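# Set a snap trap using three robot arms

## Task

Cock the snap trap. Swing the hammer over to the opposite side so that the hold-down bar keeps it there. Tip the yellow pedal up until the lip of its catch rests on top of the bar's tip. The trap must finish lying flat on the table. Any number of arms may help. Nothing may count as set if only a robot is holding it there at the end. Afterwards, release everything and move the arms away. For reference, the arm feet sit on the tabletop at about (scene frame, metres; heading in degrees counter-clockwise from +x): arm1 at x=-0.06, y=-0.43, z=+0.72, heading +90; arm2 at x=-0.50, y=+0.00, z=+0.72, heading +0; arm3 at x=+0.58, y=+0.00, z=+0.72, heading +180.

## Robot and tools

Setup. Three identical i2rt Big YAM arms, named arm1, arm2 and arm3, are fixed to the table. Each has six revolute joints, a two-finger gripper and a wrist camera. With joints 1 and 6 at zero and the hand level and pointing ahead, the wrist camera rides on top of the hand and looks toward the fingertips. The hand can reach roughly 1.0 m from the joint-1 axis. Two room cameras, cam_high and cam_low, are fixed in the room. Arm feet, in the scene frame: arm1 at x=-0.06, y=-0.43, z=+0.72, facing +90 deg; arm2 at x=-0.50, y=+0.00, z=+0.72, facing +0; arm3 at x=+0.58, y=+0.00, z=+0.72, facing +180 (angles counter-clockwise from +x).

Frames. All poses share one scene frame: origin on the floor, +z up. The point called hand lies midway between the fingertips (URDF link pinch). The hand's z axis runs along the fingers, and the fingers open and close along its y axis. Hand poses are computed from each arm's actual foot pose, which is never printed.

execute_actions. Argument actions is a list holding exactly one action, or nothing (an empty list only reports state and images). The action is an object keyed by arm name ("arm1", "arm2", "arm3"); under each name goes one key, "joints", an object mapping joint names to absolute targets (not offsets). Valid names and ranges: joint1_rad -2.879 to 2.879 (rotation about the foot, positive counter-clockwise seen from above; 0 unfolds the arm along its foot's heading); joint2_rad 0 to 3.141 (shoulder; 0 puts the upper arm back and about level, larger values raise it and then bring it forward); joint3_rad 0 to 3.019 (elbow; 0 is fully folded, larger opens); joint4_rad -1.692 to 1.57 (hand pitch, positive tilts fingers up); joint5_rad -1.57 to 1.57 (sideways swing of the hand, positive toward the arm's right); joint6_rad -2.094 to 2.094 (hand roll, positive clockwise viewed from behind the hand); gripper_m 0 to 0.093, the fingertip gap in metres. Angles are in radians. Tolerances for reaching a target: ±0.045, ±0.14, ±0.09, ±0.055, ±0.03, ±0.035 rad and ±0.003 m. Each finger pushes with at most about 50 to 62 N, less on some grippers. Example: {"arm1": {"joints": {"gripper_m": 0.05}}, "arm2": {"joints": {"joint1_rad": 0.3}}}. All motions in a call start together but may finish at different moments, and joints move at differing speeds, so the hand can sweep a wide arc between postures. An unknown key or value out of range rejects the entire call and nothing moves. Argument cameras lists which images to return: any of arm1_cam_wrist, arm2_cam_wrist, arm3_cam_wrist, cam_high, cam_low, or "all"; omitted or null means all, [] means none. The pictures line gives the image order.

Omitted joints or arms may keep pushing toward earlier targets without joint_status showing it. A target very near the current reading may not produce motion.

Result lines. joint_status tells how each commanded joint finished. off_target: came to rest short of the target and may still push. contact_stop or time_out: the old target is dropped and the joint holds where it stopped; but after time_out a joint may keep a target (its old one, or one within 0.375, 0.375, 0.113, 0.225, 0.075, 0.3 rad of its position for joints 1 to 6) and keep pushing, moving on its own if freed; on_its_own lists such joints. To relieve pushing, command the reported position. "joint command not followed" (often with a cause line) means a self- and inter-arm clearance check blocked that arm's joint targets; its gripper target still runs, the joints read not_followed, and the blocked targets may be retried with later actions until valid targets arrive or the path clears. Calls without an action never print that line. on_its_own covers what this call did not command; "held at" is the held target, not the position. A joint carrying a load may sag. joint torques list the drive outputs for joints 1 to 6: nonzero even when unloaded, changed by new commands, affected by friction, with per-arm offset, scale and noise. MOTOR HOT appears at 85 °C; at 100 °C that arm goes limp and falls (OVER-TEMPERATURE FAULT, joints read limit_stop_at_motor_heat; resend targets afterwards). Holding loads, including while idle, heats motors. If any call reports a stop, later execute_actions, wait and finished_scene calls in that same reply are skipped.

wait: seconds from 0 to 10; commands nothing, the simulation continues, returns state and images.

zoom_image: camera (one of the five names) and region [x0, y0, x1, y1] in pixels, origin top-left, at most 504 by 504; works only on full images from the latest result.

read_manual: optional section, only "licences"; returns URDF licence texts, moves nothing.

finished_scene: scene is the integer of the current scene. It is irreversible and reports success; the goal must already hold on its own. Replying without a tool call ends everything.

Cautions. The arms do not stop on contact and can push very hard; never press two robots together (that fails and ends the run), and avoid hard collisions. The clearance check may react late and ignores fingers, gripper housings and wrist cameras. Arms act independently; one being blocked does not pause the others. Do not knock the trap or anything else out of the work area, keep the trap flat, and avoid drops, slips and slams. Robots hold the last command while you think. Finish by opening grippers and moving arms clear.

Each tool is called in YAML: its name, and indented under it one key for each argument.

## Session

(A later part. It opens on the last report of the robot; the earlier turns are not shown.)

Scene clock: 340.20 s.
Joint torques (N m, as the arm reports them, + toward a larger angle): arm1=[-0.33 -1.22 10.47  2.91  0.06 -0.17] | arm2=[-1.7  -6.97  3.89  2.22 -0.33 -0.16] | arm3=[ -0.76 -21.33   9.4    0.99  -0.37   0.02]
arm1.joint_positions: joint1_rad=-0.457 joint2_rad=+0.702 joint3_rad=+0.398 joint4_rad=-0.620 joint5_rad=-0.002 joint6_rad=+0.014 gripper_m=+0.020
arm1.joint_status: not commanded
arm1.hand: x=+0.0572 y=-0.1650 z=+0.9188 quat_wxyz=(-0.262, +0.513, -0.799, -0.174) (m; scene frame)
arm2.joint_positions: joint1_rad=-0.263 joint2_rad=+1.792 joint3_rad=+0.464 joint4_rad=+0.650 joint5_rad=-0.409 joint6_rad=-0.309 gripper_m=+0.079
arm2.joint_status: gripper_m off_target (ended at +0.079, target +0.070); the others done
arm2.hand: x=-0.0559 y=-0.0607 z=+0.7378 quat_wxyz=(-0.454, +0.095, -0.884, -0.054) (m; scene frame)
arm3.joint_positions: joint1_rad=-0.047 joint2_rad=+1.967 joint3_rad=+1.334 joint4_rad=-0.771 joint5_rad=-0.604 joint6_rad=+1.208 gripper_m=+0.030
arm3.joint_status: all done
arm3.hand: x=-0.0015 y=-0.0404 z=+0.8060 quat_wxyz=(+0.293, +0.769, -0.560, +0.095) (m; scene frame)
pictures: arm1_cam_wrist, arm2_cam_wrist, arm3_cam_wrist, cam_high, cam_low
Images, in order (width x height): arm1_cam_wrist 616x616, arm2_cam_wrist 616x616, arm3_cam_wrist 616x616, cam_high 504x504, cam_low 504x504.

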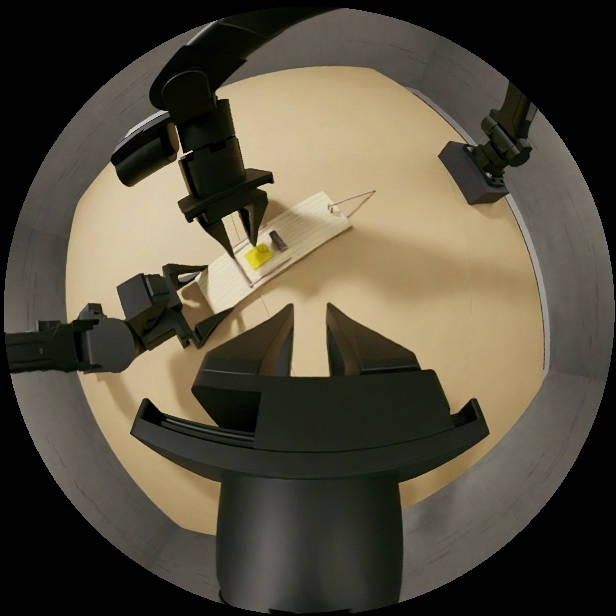

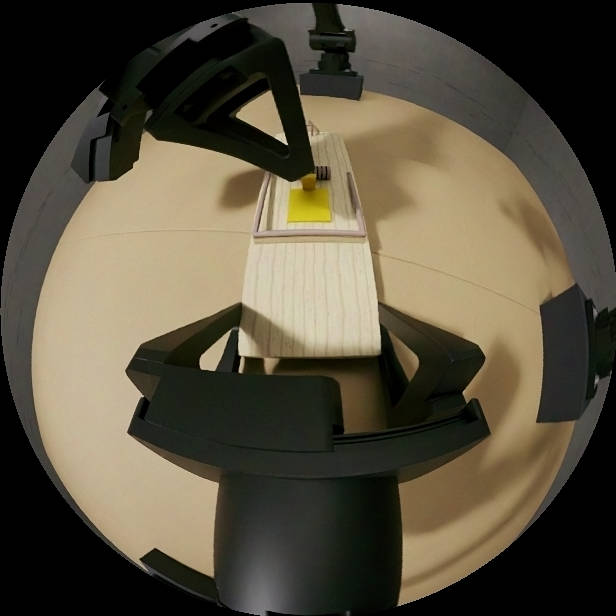

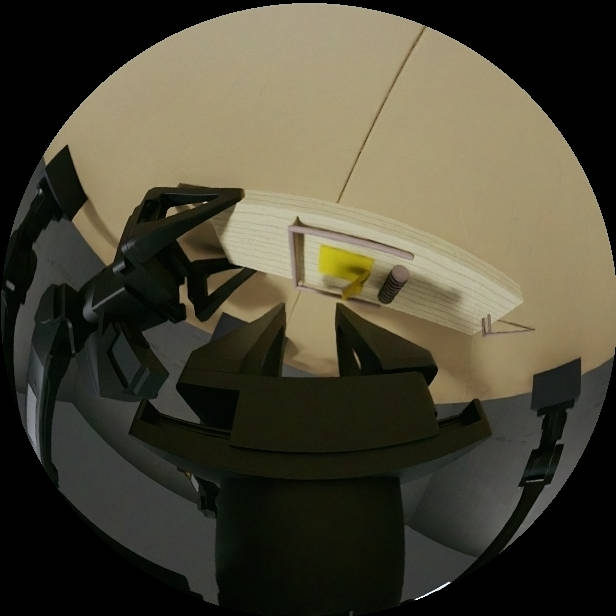

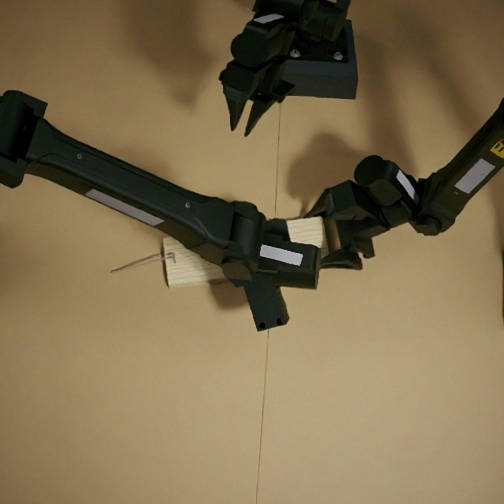

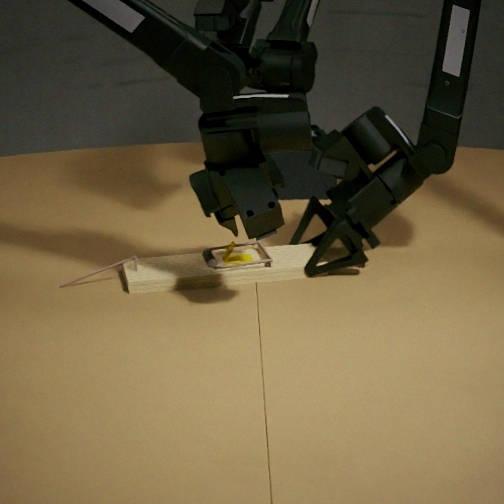

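execute_actions:
  actions:
    - {"arm3": {"joints": {"joint1_rad": -0.012, "joint2_rad": 2.02, "joint3_rad": 1.53, "joint4_rad": -0.95, "joint5_rad": -0.547, "joint6_rad": 1.232}}}
  cameras: []

execute_actions:
  actions:
    - {"arm3": {"joints": {"joint1_rad": -0.012, "joint2_rad": 2.135, "joint3_rad": 1.60, "joint4_rad": -1.02, "joint5_rad": -0.547, "joint6_rad": 1.232}}}

Scene clock: 393.67 s.
Joint torques (N m, as the arm reports them, + toward a larger angle): arm1=[-0.52 -1.17 10.49  2.77  0.07 -0.15] | arm2=[-1.94 -7.17  3.91  2.31 -0.34 -0.17] | arm3=[  0.97 -20.65  11.17   0.22  -0.04   0.04]
arm1.joint_positions: joint1_rad=-0.457 joint2_rad=+0.702 joint3_rad=+0.398 joint4_rad=-0.620 joint5_rad=-0.002 joint6_rad=+0.014 gripper_m=+0.020
arm1.joint_status: not commanded
arm1.hand: x=+0.0572 y=-0.1650 z=+0.9188 quat_wxyz=(-0.262, +0.513, -0.799, -0.174) (m; scene frame)
arm2.joint_positions: joint1_rad=-0.263 joint2_rad=+1.792 joint3_rad=+0.464 joint4_rad=+0.650 joint5_rad=-0.409 joint6_rad=-0.309 gripper_m=+0.079
arm2.joint_status: not commanded
arm2.hand: x=-0.0559 y=-0.0607 z=+0.7378 quat_wxyz=(-0.454, +0.095, -0.884, -0.054) (m; scene frame)
arm3.joint_positions: joint1_rad=-0.020 joint2_rad=+1.999 joint3_rad=+1.494 joint4_rad=-0.940 joint5_rad=-0.551 joint6_rad=+1.225 gripper_m=+0.030
arm3.joint_status: all done
arm3.hand: x=-0.0281 y=-0.0464 z=+0.8336 quat_wxyz=(+0.259, +0.775, -0.567, +0.104) (m; scene frame)
pictures: none
No camera images: the call's "cameras" was empty. Leave "cameras" out to get every camera's image.

Scene clock: 394.67 s.
Joint torques (N m, as the arm reports them, + toward a larger angle): arm1=[-0.34 -1.48 10.47  2.83  0.07 -0.17] | arm2=[-2.07 -7.01  3.94  2.24 -0.34 -0.17] | arm3=[  0.91 -22.24  10.92  -0.03  -0.06   0.04]
arm1.joint_positions: joint1_rad=-0.457 joint2_rad=+0.702 joint3_rad=+0.398 joint4_rad=-0.620 joint5_rad=-0.002 joint6_rad=+0.014 gripper_m=+0.020
arm1.joint_status: not commanded
arm1.hand: x=+0.0572 y=-0.1650 z=+0.9188 quat_wxyz=(-0.262, +0.513, -0.799, -0.174) (m; scene frame)
arm2.joint_positions: joint1_rad=-0.263 joint2_rad=+1.792 joint3_rad=+0.464 joint4_rad=+0.650 joint5_rad=-0.409 joint6_rad=-0.309 gripper_m=+0.079
arm2.joint_status: not commanded
arm2.hand: x=-0.0559 y=-0.0607 z=+0.7378 quat_wxyz=(-0.454, +0.095, -0.884, -0.054) (m; scene frame)
arm3.joint_positions: joint1_rad=-0.020 joint2_rad=+2.119 joint3_rad=+1.564 joint4_rad=-1.011 joint5_rad=-0.551 joint6_rad=+1.225 gripper_m=+0.030
arm3.joint_status: all done
arm3.hand: x=-0.0272 y=-0.0467 z=+0.7866 quat_wxyz=(+0.227, +0.766, -0.581, +0.154) (m; scene frame)
pictures: arm1_cam_wrist, arm2_cam_wrist, arm3_cam_wrist, cam_high, cam_low
Images, in order (width x height): arm1_cam_wrist 616x616, arm2_cam_wrist 616x616, arm3_cam_wrist 616x616, cam_high 504x504, cam_low 504x504.

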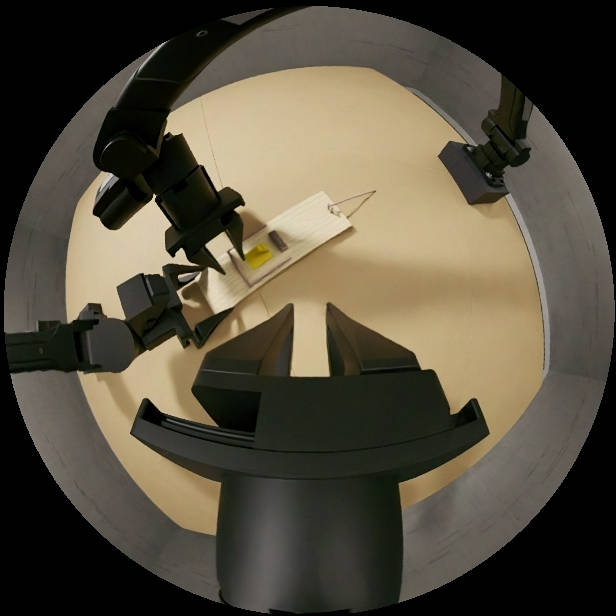

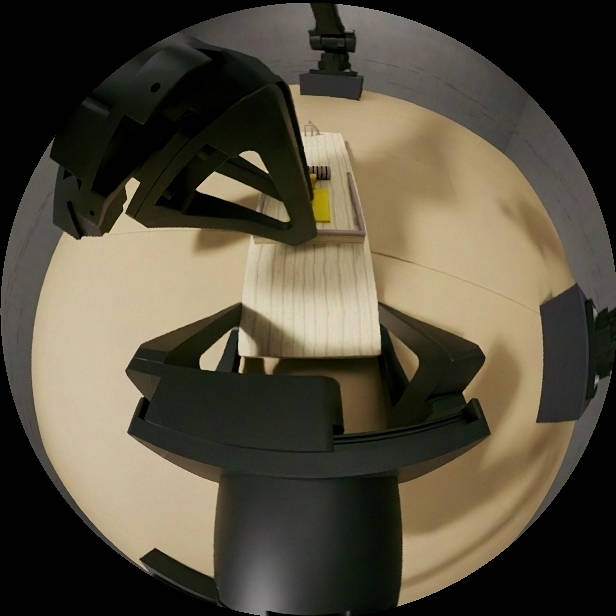

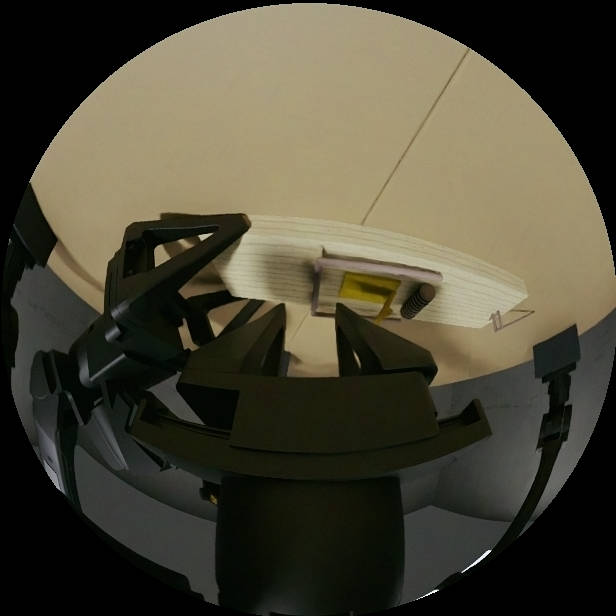

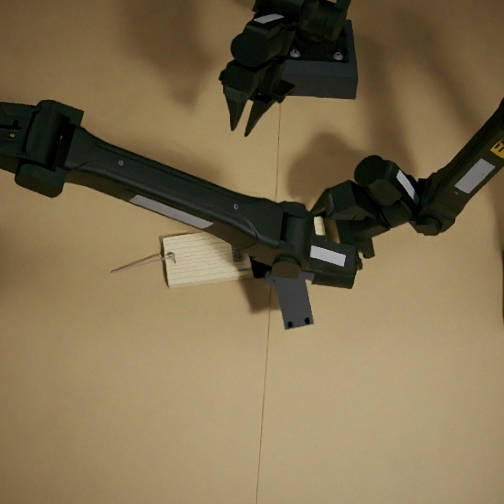

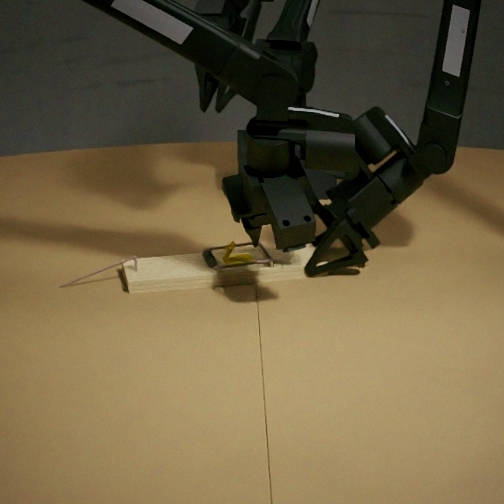

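zoom_image:
  camera: "arm3_cam_wrist"
  region: [240, 210, 450, 360]

zoom_image:
  camera: "arm2_cam_wrist"
  region: [200, 110, 400, 290]

Region (240, 210, 450, 360) of arm3_cam_wrist's 616x616 image, scaled by 2.400, with more detail than that image has; it fills the top 360 rows of this view, and the rest is white.

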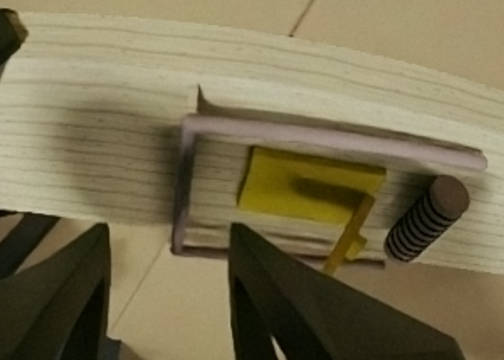

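Region (200, 110, 400, 290) of arm2_cam_wrist's 616x616 image, scaled by 2.520, with more detail than that image has; it fills the top 454 rows of this view, and the rest is white.

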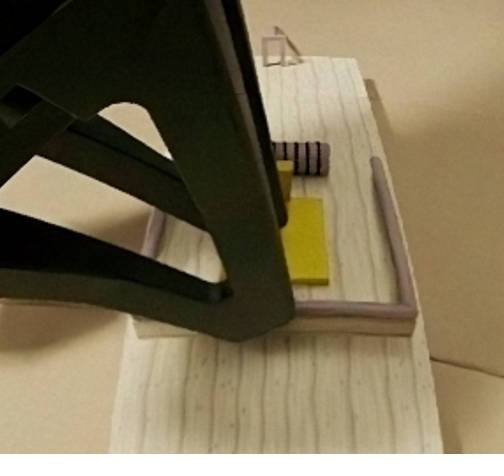

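execute_actions:
  actions:
    - {"arm3": {"joints": {"joint2_rad": 2.168, "joint4_rad": -0.982}}}
  cameras: ["arm1_cam_wrist", "arm2_cam_wrist", "arm3_cam_wrist"]

Scene clock: 447.07 s.
Joint torques (N m, as the arm reports them, + toward a larger angle): arm1=[-0.79 -1.16 10.45  2.82  0.06 -0.16] | arm2=[-1.92 -6.86  3.92  2.22 -0.34 -0.18] | arm3=[  0.88 -20.98  10.83   0.87  -0.06   0.04]
arm1.joint_positions: joint1_rad=-0.457 joint2_rad=+0.702 joint3_rad=+0.398 joint4_rad=-0.620 joint5_rad=-0.002 joint6_rad=+0.014 gripper_m=+0.020
arm1.joint_status: not commanded
arm1.hand: x=+0.0572 y=-0.1650 z=+0.9188 quat_wxyz=(-0.262, +0.513, -0.799, -0.174) (m; scene frame)
arm2.joint_positions: joint1_rad=-0.263 joint2_rad=+1.792 joint3_rad=+0.464 joint4_rad=+0.650 joint5_rad=-0.409 joint6_rad=-0.309 gripper_m=+0.079
arm2.joint_status: not commanded
arm2.hand: x=-0.0559 y=-0.0607 z=+0.7378 quat_wxyz=(-0.454, +0.095, -0.884, -0.054) (m; scene frame)
arm3.joint_positions: joint1_rad=-0.020 joint2_rad=+2.133 joint3_rad=+1.564 joint4_rad=-0.993 joint5_rad=-0.551 joint6_rad=+1.225 gripper_m=+0.030
arm3.joint_status: all done
arm3.hand: x=-0.0294 y=-0.0466 z=+0.7788 quat_wxyz=(+0.229, +0.766, -0.581, +0.152) (m; scene frame)
pictures: arm1_cam_wrist, arm2_cam_wrist, arm3_cam_wrist
Images, in order (width x height): arm1_cam_wrist 616x616, arm2_cam_wrist 616x616, arm3_cam_wrist 616x616.

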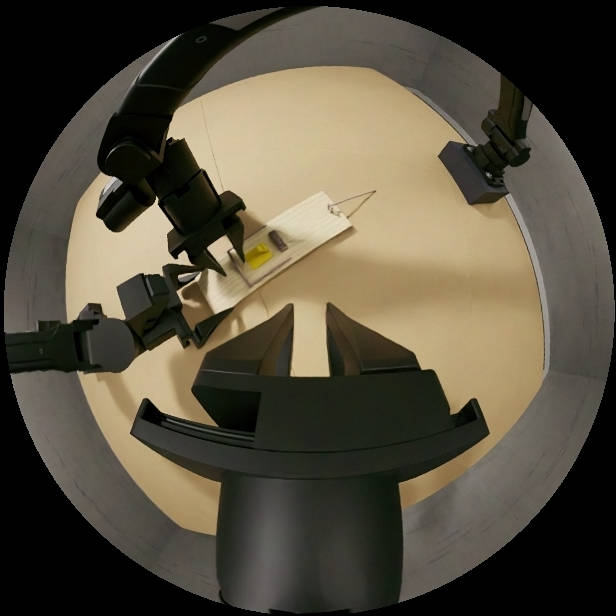

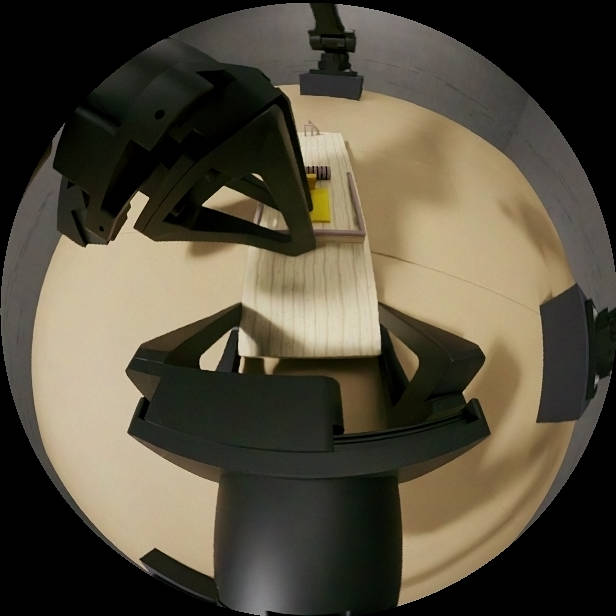

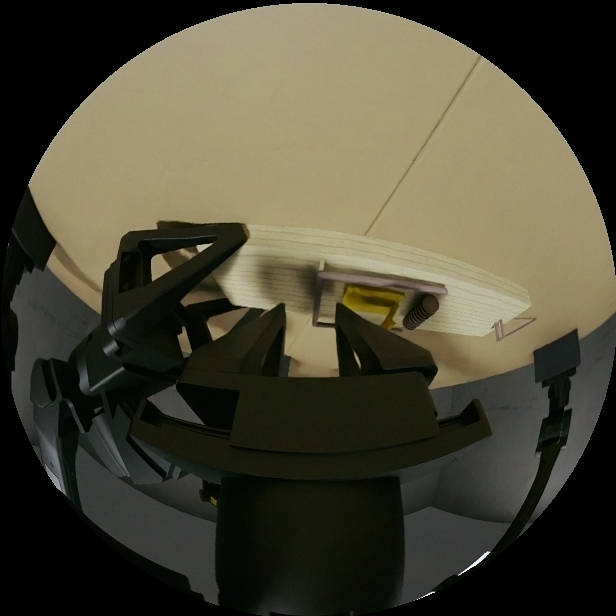

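execute_actions:
  actions:
    - {"arm3": {"joints": {"joint2_rad": 2.19}}}
  cameras: ["arm1_cam_wrist", "arm2_cam_wrist", "arm3_cam_wrist"]

Scene clock: 450.97 s.
Joint torques (N m, as the arm reports them, + toward a larger angle): arm1=[-0.42 -1.02 10.52  2.74  0.06 -0.18] | arm2=[-1.63 -6.91  3.96  2.24 -0.34 -0.18] | arm3=[  1.   -20.91  10.59   0.57  -0.04   0.03]
arm1.joint_positions: joint1_rad=-0.457 joint2_rad=+0.702 joint3_rad=+0.398 joint4_rad=-0.620 joint5_rad=-0.002 joint6_rad=+0.014 gripper_m=+0.020
arm1.joint_status: not commanded
arm1.hand: x=+0.0572 y=-0.1650 z=+0.9188 quat_wxyz=(-0.262, +0.513, -0.799, -0.174) (m; scene frame)
arm2.joint_positions: joint1_rad=-0.263 joint2_rad=+1.792 joint3_rad=+0.464 joint4_rad=+0.650 joint5_rad=-0.409 joint6_rad=-0.309 gripper_m=+0.079
arm2.joint_status: not commanded
arm2.hand: x=-0.0559 y=-0.0607 z=+0.7378 quat_wxyz=(-0.454, +0.095, -0.884, -0.054) (m; scene frame)
arm3.joint_positions: joint1_rad=-0.020 joint2_rad=+2.152 joint3_rad=+1.564 joint4_rad=-0.987 joint5_rad=-0.551 joint6_rad=+1.225 gripper_m=+0.030
arm3.joint_status: all done
arm3.hand: x=-0.0281 y=-0.0467 z=+0.7679 quat_wxyz=(+0.226, +0.765, -0.582, +0.156) (m; scene frame)
pictures: arm1_cam_wrist, arm2_cam_wrist, arm3_cam_wrist
Images, in order (width x height): arm1_cam_wrist 616x616, arm2_cam_wrist 616x616, arm3_cam_wrist 616x616.

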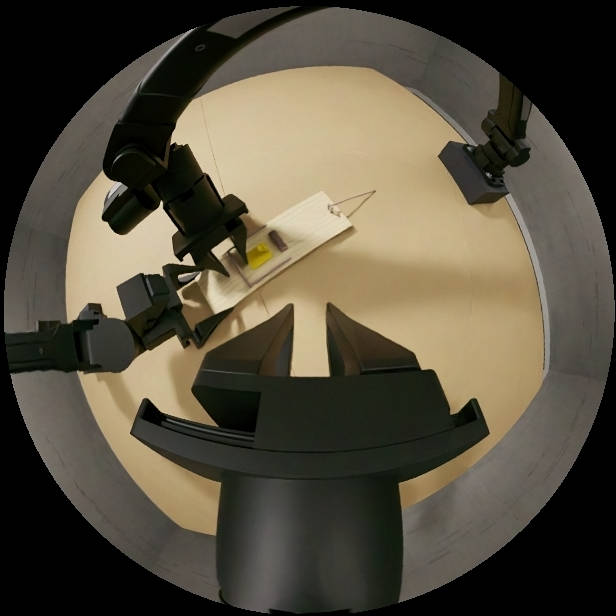

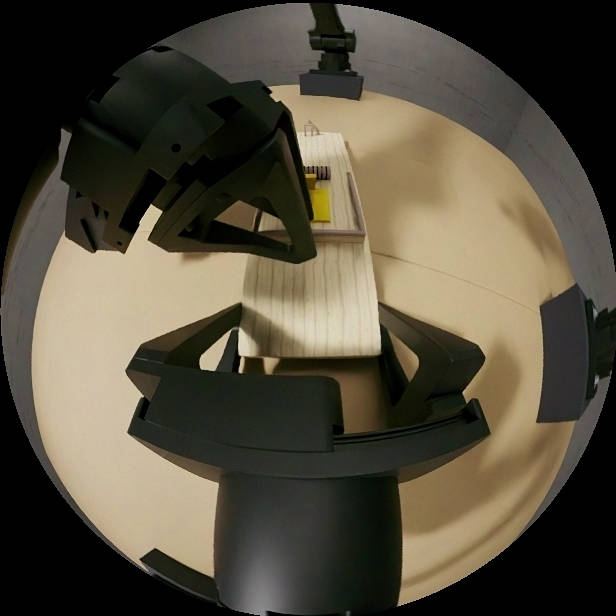

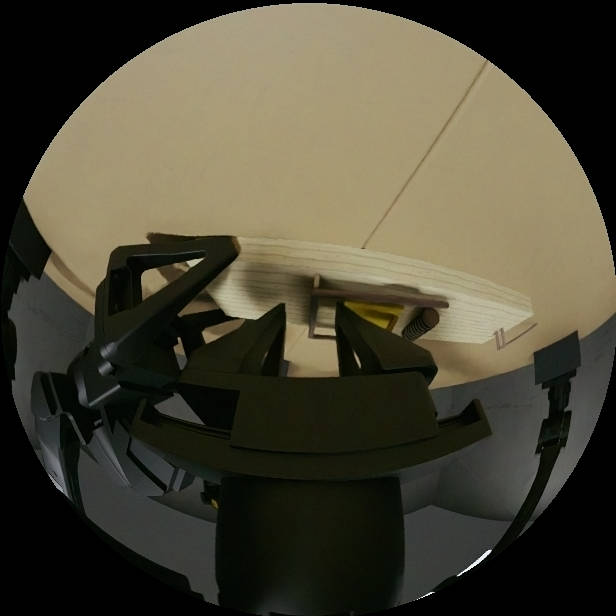

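zoom_image:
  camera: "arm3_cam_wrist"
  region: [250, 250, 410, 370]

zoom_image:
  camera: "arm1_cam_wrist"
  region: [180, 210, 310, 310]

Region (250, 250, 410, 370) of arm3_cam_wrist's 616x616 image, scaled by 3.150, with more detail than that image has; it fills the top 378 rows of this view, and the rest is white.

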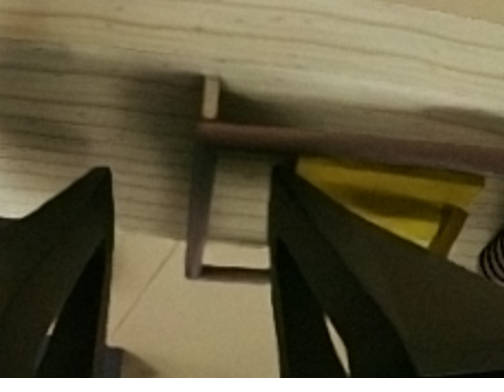

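Region (180, 210, 310, 310) of arm1_cam_wrist's 616x616 image, scaled by 3.877, with more detail than that image has; it fills the top 388 rows of this view, and the rest is white.

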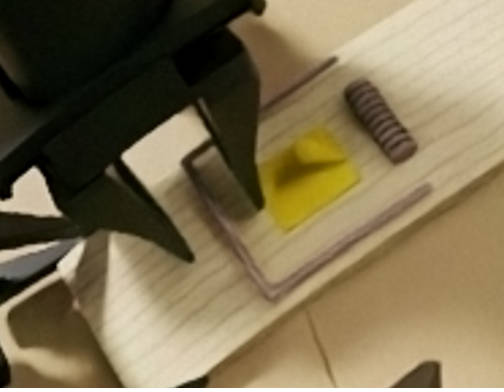

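execute_actions:
  actions:
    - {"arm3": {"joints": {"joint2_rad": 2.202, "gripper_m": 0.016}}}
  cameras: ["arm1_cam_wrist", "arm3_cam_wrist"]

Scene clock: 461.87 s.
Joint torques (N m, as the arm reports them, + toward a larger angle): arm1=[-0.35 -1.09 10.48  2.76  0.07 -0.15] | arm2=[-1.9  -7.37  3.92  2.24 -0.34 -0.17] | arm3=[  0.77 -19.75  10.66   0.58  -0.04   0.03]
arm1.joint_positions: joint1_rad=-0.457 joint2_rad=+0.702 joint3_rad=+0.398 joint4_rad=-0.620 joint5_rad=-0.002 joint6_rad=+0.014 gripper_m=+0.020
arm1.joint_status: not commanded
arm1.hand: x=+0.0572 y=-0.1650 z=+0.9188 quat_wxyz=(-0.262, +0.513, -0.799, -0.174) (m; scene frame)
arm2.joint_positions: joint1_rad=-0.263 joint2_rad=+1.792 joint3_rad=+0.464 joint4_rad=+0.650 joint5_rad=-0.409 joint6_rad=-0.309 gripper_m=+0.079
arm2.joint_status: not commanded
arm2.hand: x=-0.0559 y=-0.0607 z=+0.7378 quat_wxyz=(-0.454, +0.095, -0.884, -0.054) (m; scene frame)
arm3.joint_positions: joint1_rad=-0.020 joint2_rad=+2.154 joint3_rad=+1.564 joint4_rad=-0.987 joint5_rad=-0.551 joint6_rad=+1.226 gripper_m=+0.016
arm3.joint_status: all done
arm3.hand: x=-0.0278 y=-0.0467 z=+0.7668 quat_wxyz=(+0.225, +0.765, -0.583, +0.157) (m; scene frame)
pictures: arm1_cam_wrist, arm3_cam_wrist
Images, in order (width x height): arm1_cam_wrist 616x616, arm3_cam_wrist 616x616.

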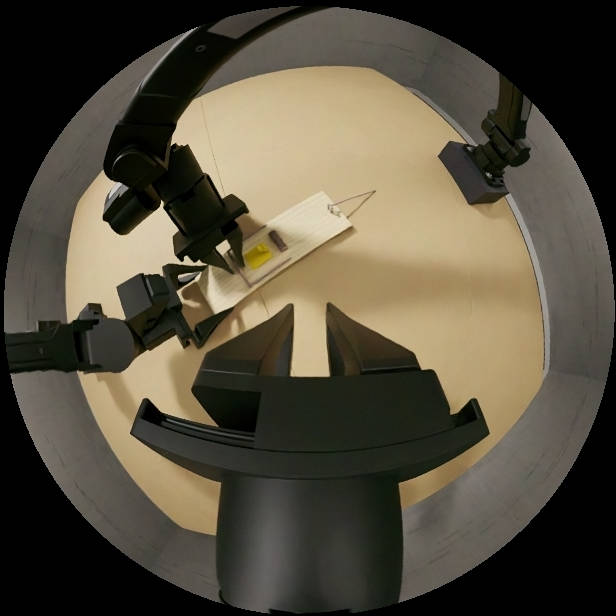

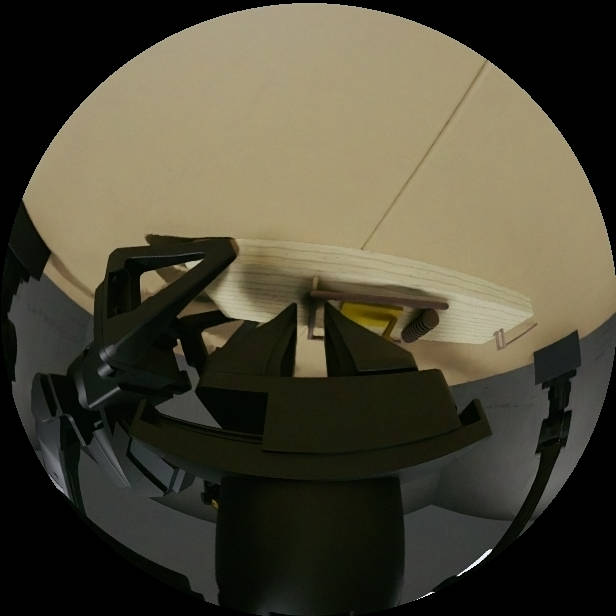

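execute_actions:
  actions:
    - {"arm3": {"joints": {"joint2_rad": 2.214}}}
  cameras: ["arm1_cam_wrist", "arm3_cam_wrist"]

Scene clock: 465.10 s.
Joint torques (N m, as the arm reports them, + toward a larger angle): arm1=[-0.44 -0.64 10.53  2.81  0.08 -0.16] | arm2=[-1.64 -7.12  3.91  2.26 -0.36 -0.17] | arm3=[  0.98 -19.01  10.66   0.57  -0.04   0.02]
arm1.joint_positions: joint1_rad=-0.457 joint2_rad=+0.702 joint3_rad=+0.398 joint4_rad=-0.620 joint5_rad=-0.002 joint6_rad=+0.014 gripper_m=+0.020
arm1.joint_status: not commanded
arm1.hand: x=+0.0572 y=-0.1650 z=+0.9188 quat_wxyz=(-0.262, +0.513, -0.799, -0.174) (m; scene frame)
arm2.joint_positions: joint1_rad=-0.263 joint2_rad=+1.792 joint3_rad=+0.464 joint4_rad=+0.650 joint5_rad=-0.409 joint6_rad=-0.309 gripper_m=+0.079
arm2.joint_status: not commanded
arm2.hand: x=-0.0559 y=-0.0607 z=+0.7378 quat_wxyz=(-0.454, +0.095, -0.884, -0.054) (m; scene frame)
arm3.joint_positions: joint1_rad=-0.020 joint2_rad=+2.155 joint3_rad=+1.564 joint4_rad=-0.987 joint5_rad=-0.551 joint6_rad=+1.227 gripper_m=+0.016
arm3.joint_status: all done
arm3.hand: x=-0.0276 y=-0.0468 z=+0.7662 quat_wxyz=(+0.225, +0.765, -0.583, +0.158) (m; scene frame)
pictures: arm1_cam_wrist, arm3_cam_wrist
Images, in order (width x height): arm1_cam_wrist 616x616, arm3_cam_wrist 616x616.

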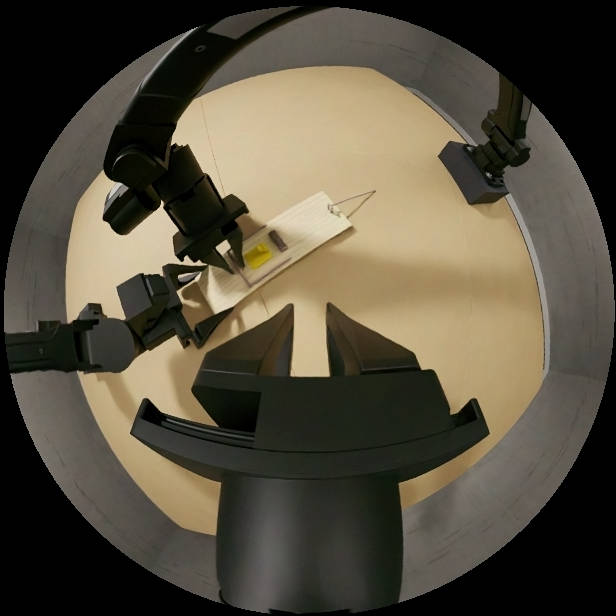

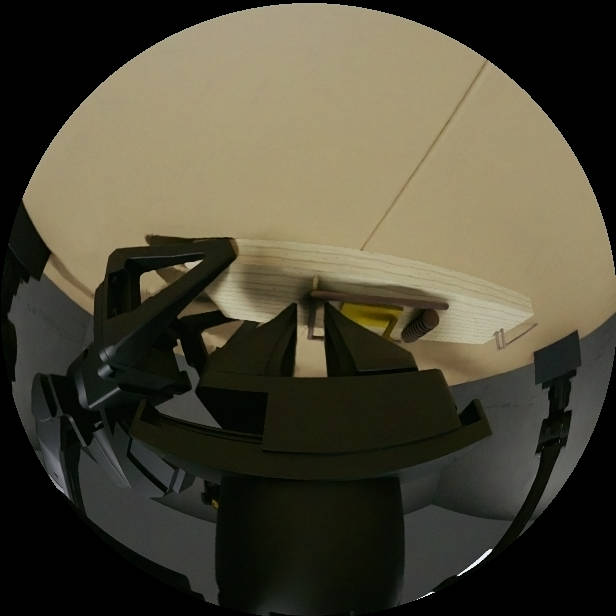

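zoom_image:
  camera: "arm1_cam_wrist"
  region: [130, 200, 290, 320]

zoom_image:
  camera: "arm3_cam_wrist"
  region: [260, 260, 380, 360]

Region (130, 200, 290, 320) of arm1_cam_wrist's 616x616 image, scaled by 3.150, with more detail than that image has; it fills the top 378 rows of this view, and the rest is white.

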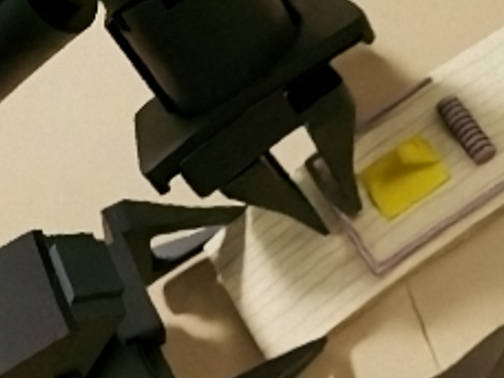

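Region (260, 260, 380, 360) of arm3_cam_wrist's 616x616 image, scaled by 4.200, with more detail than that image has.

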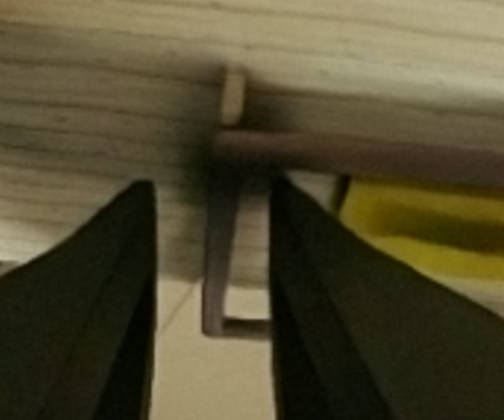

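execute_actions:
  actions:
    - {"arm3": {"joints": {"joint2_rad": 2.19, "gripper_m": 0.0}}}
  cameras: ["arm1_cam_wrist", "arm3_cam_wrist"]

Scene clock: 478.03 s.
Joint torques (N m, as the arm reports them, + toward a larger angle): arm1=[-0.41 -0.95 10.48  2.7   0.09 -0.15] | arm2=[-1.56 -7.15  3.88  2.2  -0.28 -0.15] | arm3=[  0.92 -21.    10.66   0.61  -0.06  -0.06]
arm1.joint_positions: joint1_rad=-0.457 joint2_rad=+0.702 joint3_rad=+0.398 joint4_rad=-0.620 joint5_rad=-0.002 joint6_rad=+0.014 gripper_m=+0.020
arm1.joint_status: not commanded
arm1.hand: x=+0.0572 y=-0.1650 z=+0.9188 quat_wxyz=(-0.262, +0.513, -0.799, -0.174) (m; scene frame)
arm2.joint_positions: joint1_rad=-0.264 joint2_rad=+1.792 joint3_rad=+0.464 joint4_rad=+0.650 joint5_rad=-0.411 joint6_rad=-0.311 gripper_m=+0.079
arm2.joint_status: not commanded
arm2.hand: x=-0.0559 y=-0.0607 z=+0.7379 quat_wxyz=(-0.454, +0.096, -0.884, -0.055) (m; scene frame)
arm3.joint_positions: joint1_rad=-0.020 joint2_rad=+2.155 joint3_rad=+1.564 joint4_rad=-0.988 joint5_rad=-0.551 joint6_rad=+1.235 gripper_m=+0.001
arm3.joint_status: all done
arm3.hand: x=-0.0274 y=-0.0467 z=+0.7661 quat_wxyz=(+0.224, +0.762, -0.586, +0.159) (m; scene frame)
pictures: arm1_cam_wrist, arm3_cam_wrist
Images, in order (width x height): arm1_cam_wrist 616x616, arm3_cam_wrist 616x616.

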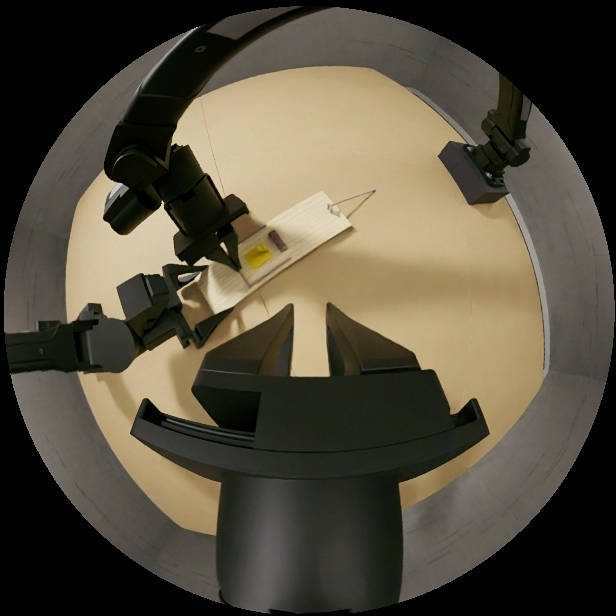

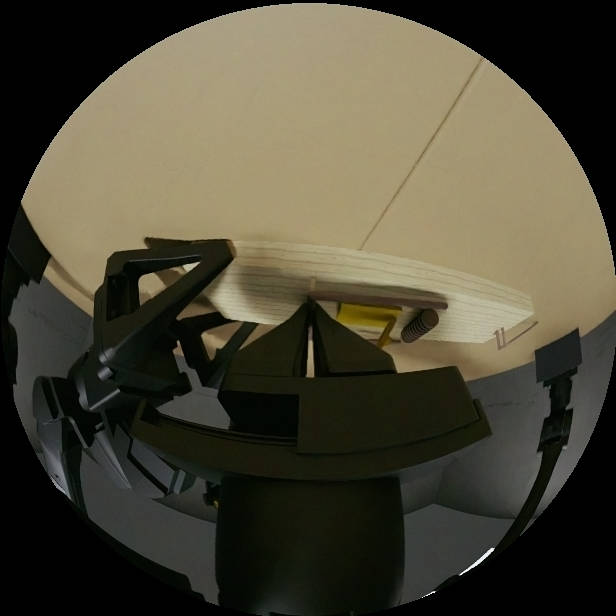

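zoom_image:
  camera: "arm3_cam_wrist"
  region: [260, 260, 380, 380]

zoom_image:
  camera: "arm1_cam_wrist"
  region: [190, 210, 300, 300]

Region (260, 260, 380, 380) of arm3_cam_wrist's 616x616 image, scaled by 4.200, with more detail than that image has.

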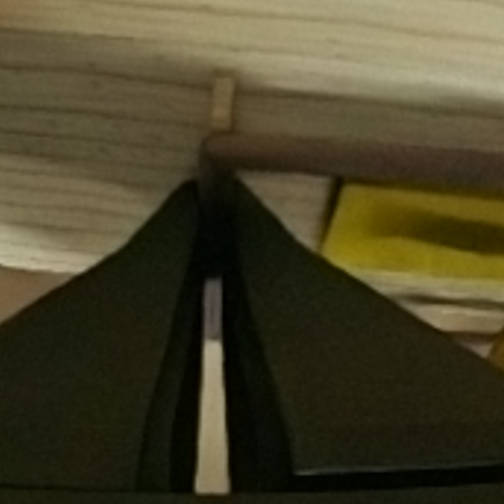

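Region (190, 210, 300, 300) of arm1_cam_wrist's 616x616 image, scaled by 4.582, with more detail than that image has; it fills the top 412 rows of this view, and the rest is white.

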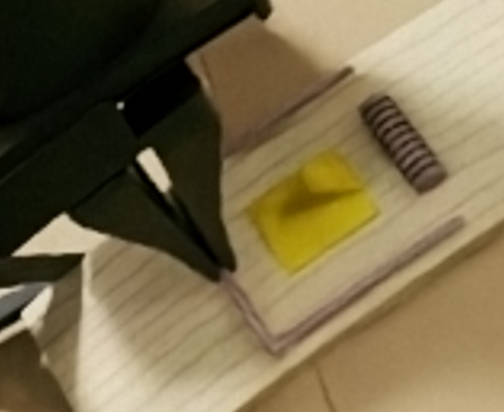

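execute_actions:
  actions:
    - {"arm2": {"joints": {"joint2_rad": 1.88, "joint3_rad": 0.418, "joint4_rad": 0.603, "gripper_m": 0.06}}, "arm3": {"joints": {"joint1_rad": -0.03, "joint2_rad": 2.06, "joint3_rad": 1.56, "joint4_rad": -1.035, "joint5_rad": -0.555, "joint6_rad": 1.23}}}

Scene clock: 516.20 s.
Joint torques (N m, as the arm reports them, + toward a larger angle): arm1=[-0.28 -1.17 10.55  2.82  0.06 -0.16] | arm2=[-1.86 -1.79  0.17 -1.06  0.22 -0.15] | arm3=[ -0.5  -30.85   7.31  -1.45  -0.83  -0.07]
arm1.joint_positions: joint1_rad=-0.457 joint2_rad=+0.702 joint3_rad=+0.398 joint4_rad=-0.620 joint5_rad=-0.002 joint6_rad=+0.014 gripper_m=+0.020
arm1.joint_status: not commanded
arm1.hand: x=+0.0572 y=-0.1650 z=+0.9188 quat_wxyz=(-0.262, +0.513, -0.799, -0.174) (m; scene frame)
arm2.joint_positions: joint1_rad=-0.264 joint2_rad=+1.801 joint3_rad=+0.462 joint4_rad=+0.658 joint5_rad=-0.421 joint6_rad=-0.312 gripper_m=+0.079
arm2.joint_status: gripper_m off_target (ended at +0.079, target +0.060); the others done
arm2.hand: x=-0.0575 y=-0.0587 z=+0.7354 quat_wxyz=(-0.454, +0.098, -0.884, -0.059) (m; scene frame)
arm3.joint_positions: joint1_rad=-0.020 joint2_rad=+2.148 joint3_rad=+1.564 joint4_rad=-0.995 joint5_rad=-0.541 joint6_rad=+1.235 gripper_m=+0.001
arm3.joint_status: all done
arm3.hand: x=-0.0267 y=-0.0451 z=+0.7693 quat_wxyz=(+0.220, +0.763, -0.587, +0.157) (m; scene frame)
pictures: arm1_cam_wrist, arm2_cam_wrist, arm3_cam_wrist, cam_high, cam_low
Images, in order (width x height): arm1_cam_wrist 616x616, arm2_cam_wrist 616x616, arm3_cam_wrist 616x616, cam_high 504x504, cam_low 504x504.

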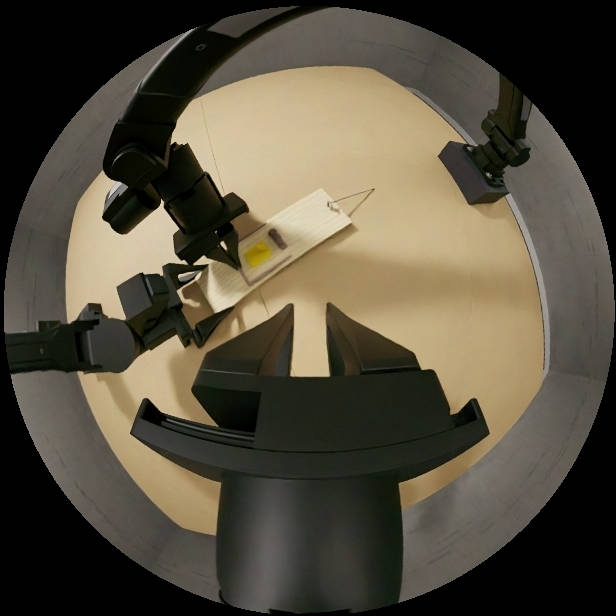

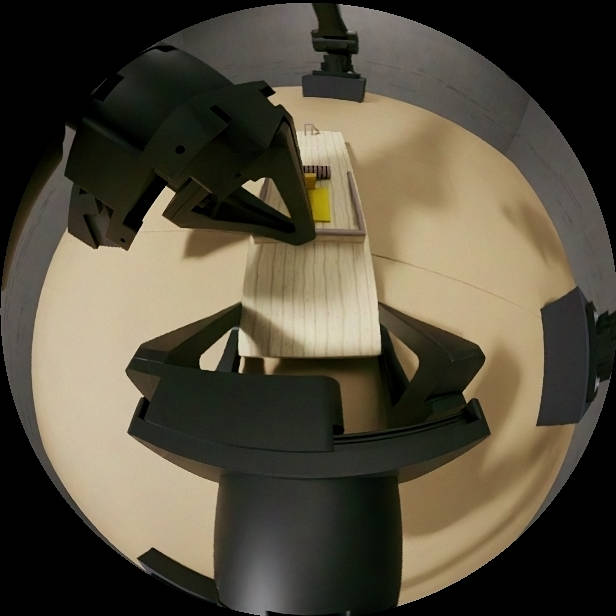

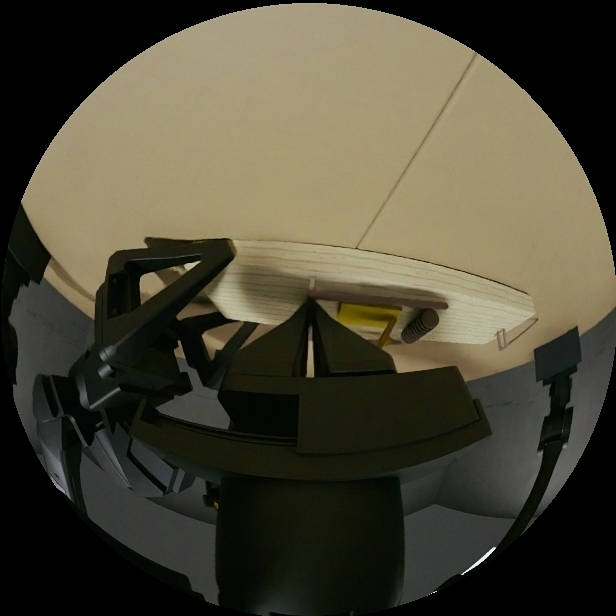

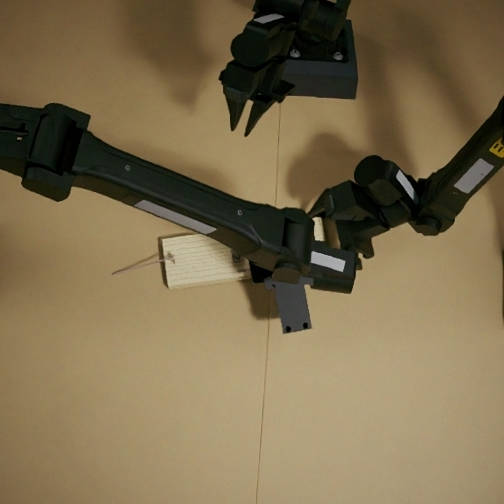

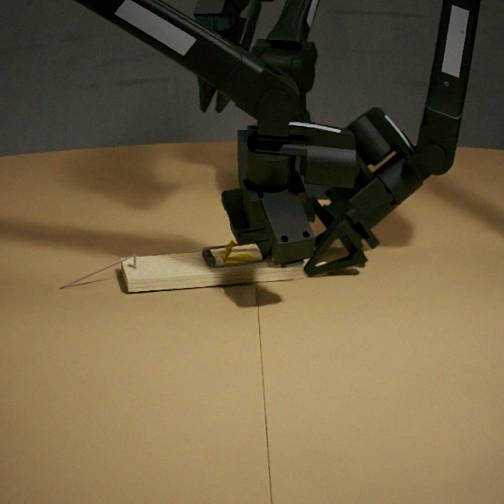

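execute_actions:
  actions:
    - {"arm1": {"joints": {"joint1_rad": -0.81, "joint2_rad": 1.72, "joint3_rad": 0.675, "joint4_rad": 0.085, "joint5_rad": -0.70, "joint6_rad": 0.79, "gripper_m": 0.0}}, "arm3": {"joints": {"joint2_rad": 2.16, "joint3_rad": 1.58, "joint4_rad": -1.0}}}

Scene clock: 542.87 s.
Joint torques (N m, as the arm reports them, + toward a larger angle): arm1=[ -0.64 -11.24   6.25   2.56  -0.55   0.09] | arm2=[-1.77 -1.87  0.16 -1.04  0.21 -0.11] | arm3=[ -0.43 -23.19   8.97   0.06  -0.78  -0.07]
arm1.joint_positions: joint1_rad=-0.813 joint2_rad=+1.718 joint3_rad=+0.674 joint4_rad=+0.065 joint5_rad=-0.695 joint6_rad=+0.774 gripper_m=+0.001
arm1.joint_status: all done
arm1.hand: x=+0.1764 y=-0.0301 z=+0.7955 quat_wxyz=(+0.038, +0.110, -0.899, -0.422) (m; scene frame)
arm2.joint_positions: joint1_rad=-0.264 joint2_rad=+1.801 joint3_rad=+0.462 joint4_rad=+0.658 joint5_rad=-0.421 joint6_rad=-0.314 gripper_m=+0.079
arm2.joint_status: not commanded
arm2.hand: x=-0.0576 y=-0.0586 z=+0.7352 quat_wxyz=(-0.453, +0.099, -0.884, -0.059) (m; scene frame)
arm3.joint_positions: joint1_rad=-0.021 joint2_rad=+2.152 joint3_rad=+1.564 joint4_rad=-0.994 joint5_rad=-0.542 joint6_rad=+1.235 gripper_m=+0.001
arm3.joint_status: all done
arm3.hand: x=-0.0264 y=-0.0449 z=+0.7672 quat_wxyz=(+0.219, +0.762, -0.588, +0.158) (m; scene frame)
pictures: arm1_cam_wrist, arm2_cam_wrist, arm3_cam_wrist, cam_high, cam_low
Images, in order (width x height): arm1_cam_wrist 616x616, arm2_cam_wrist 616x616, arm3_cam_wrist 616x616, cam_high 504x504, cam_low 504x504.

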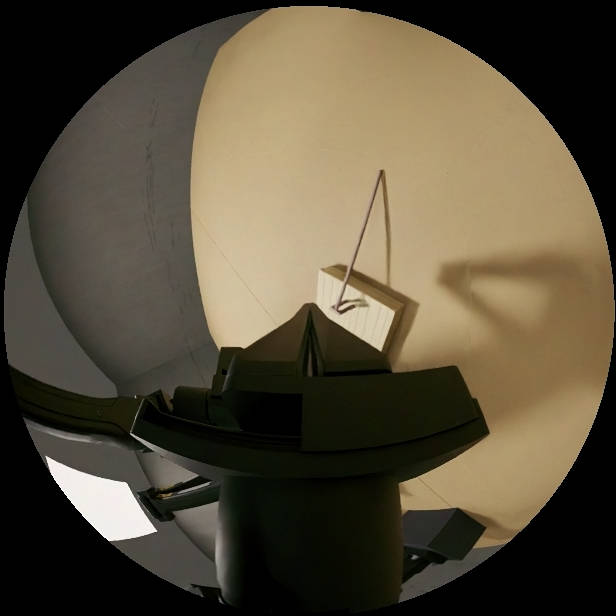

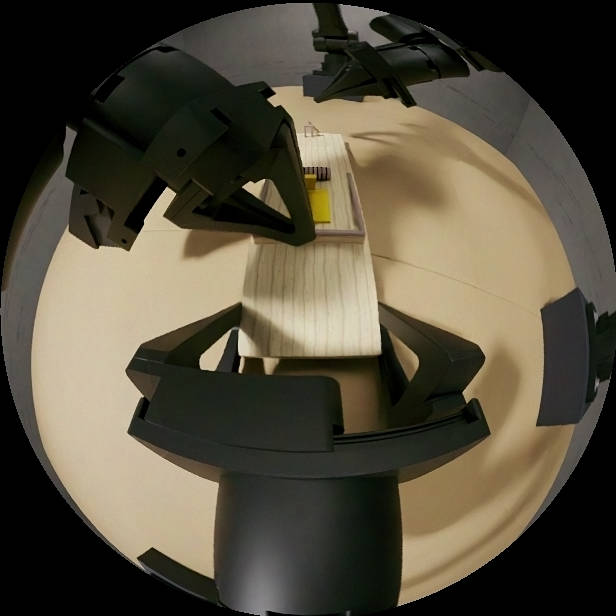

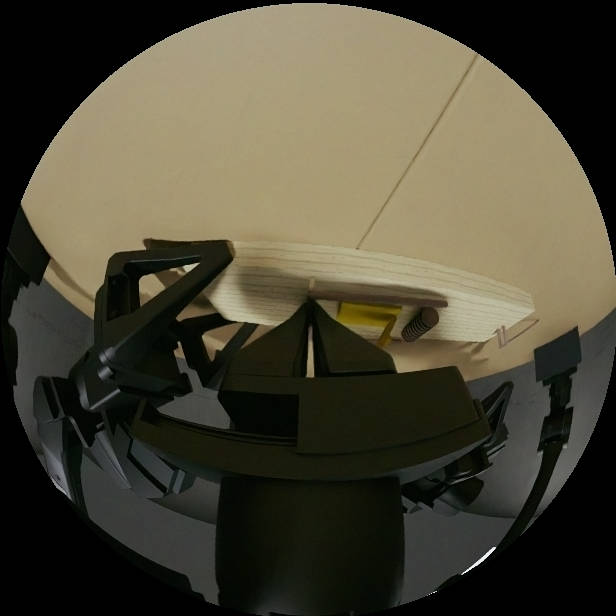

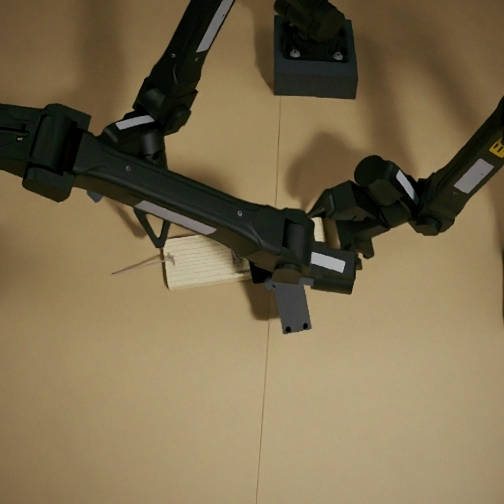

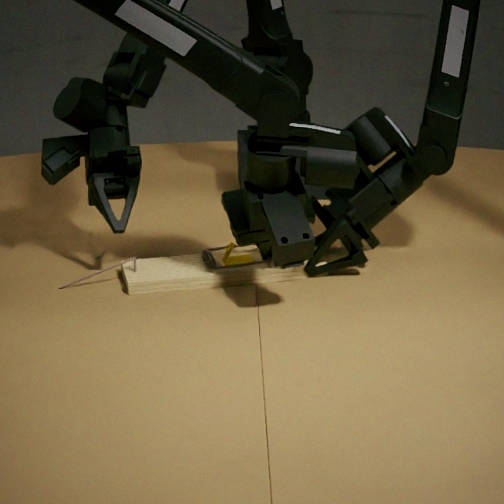

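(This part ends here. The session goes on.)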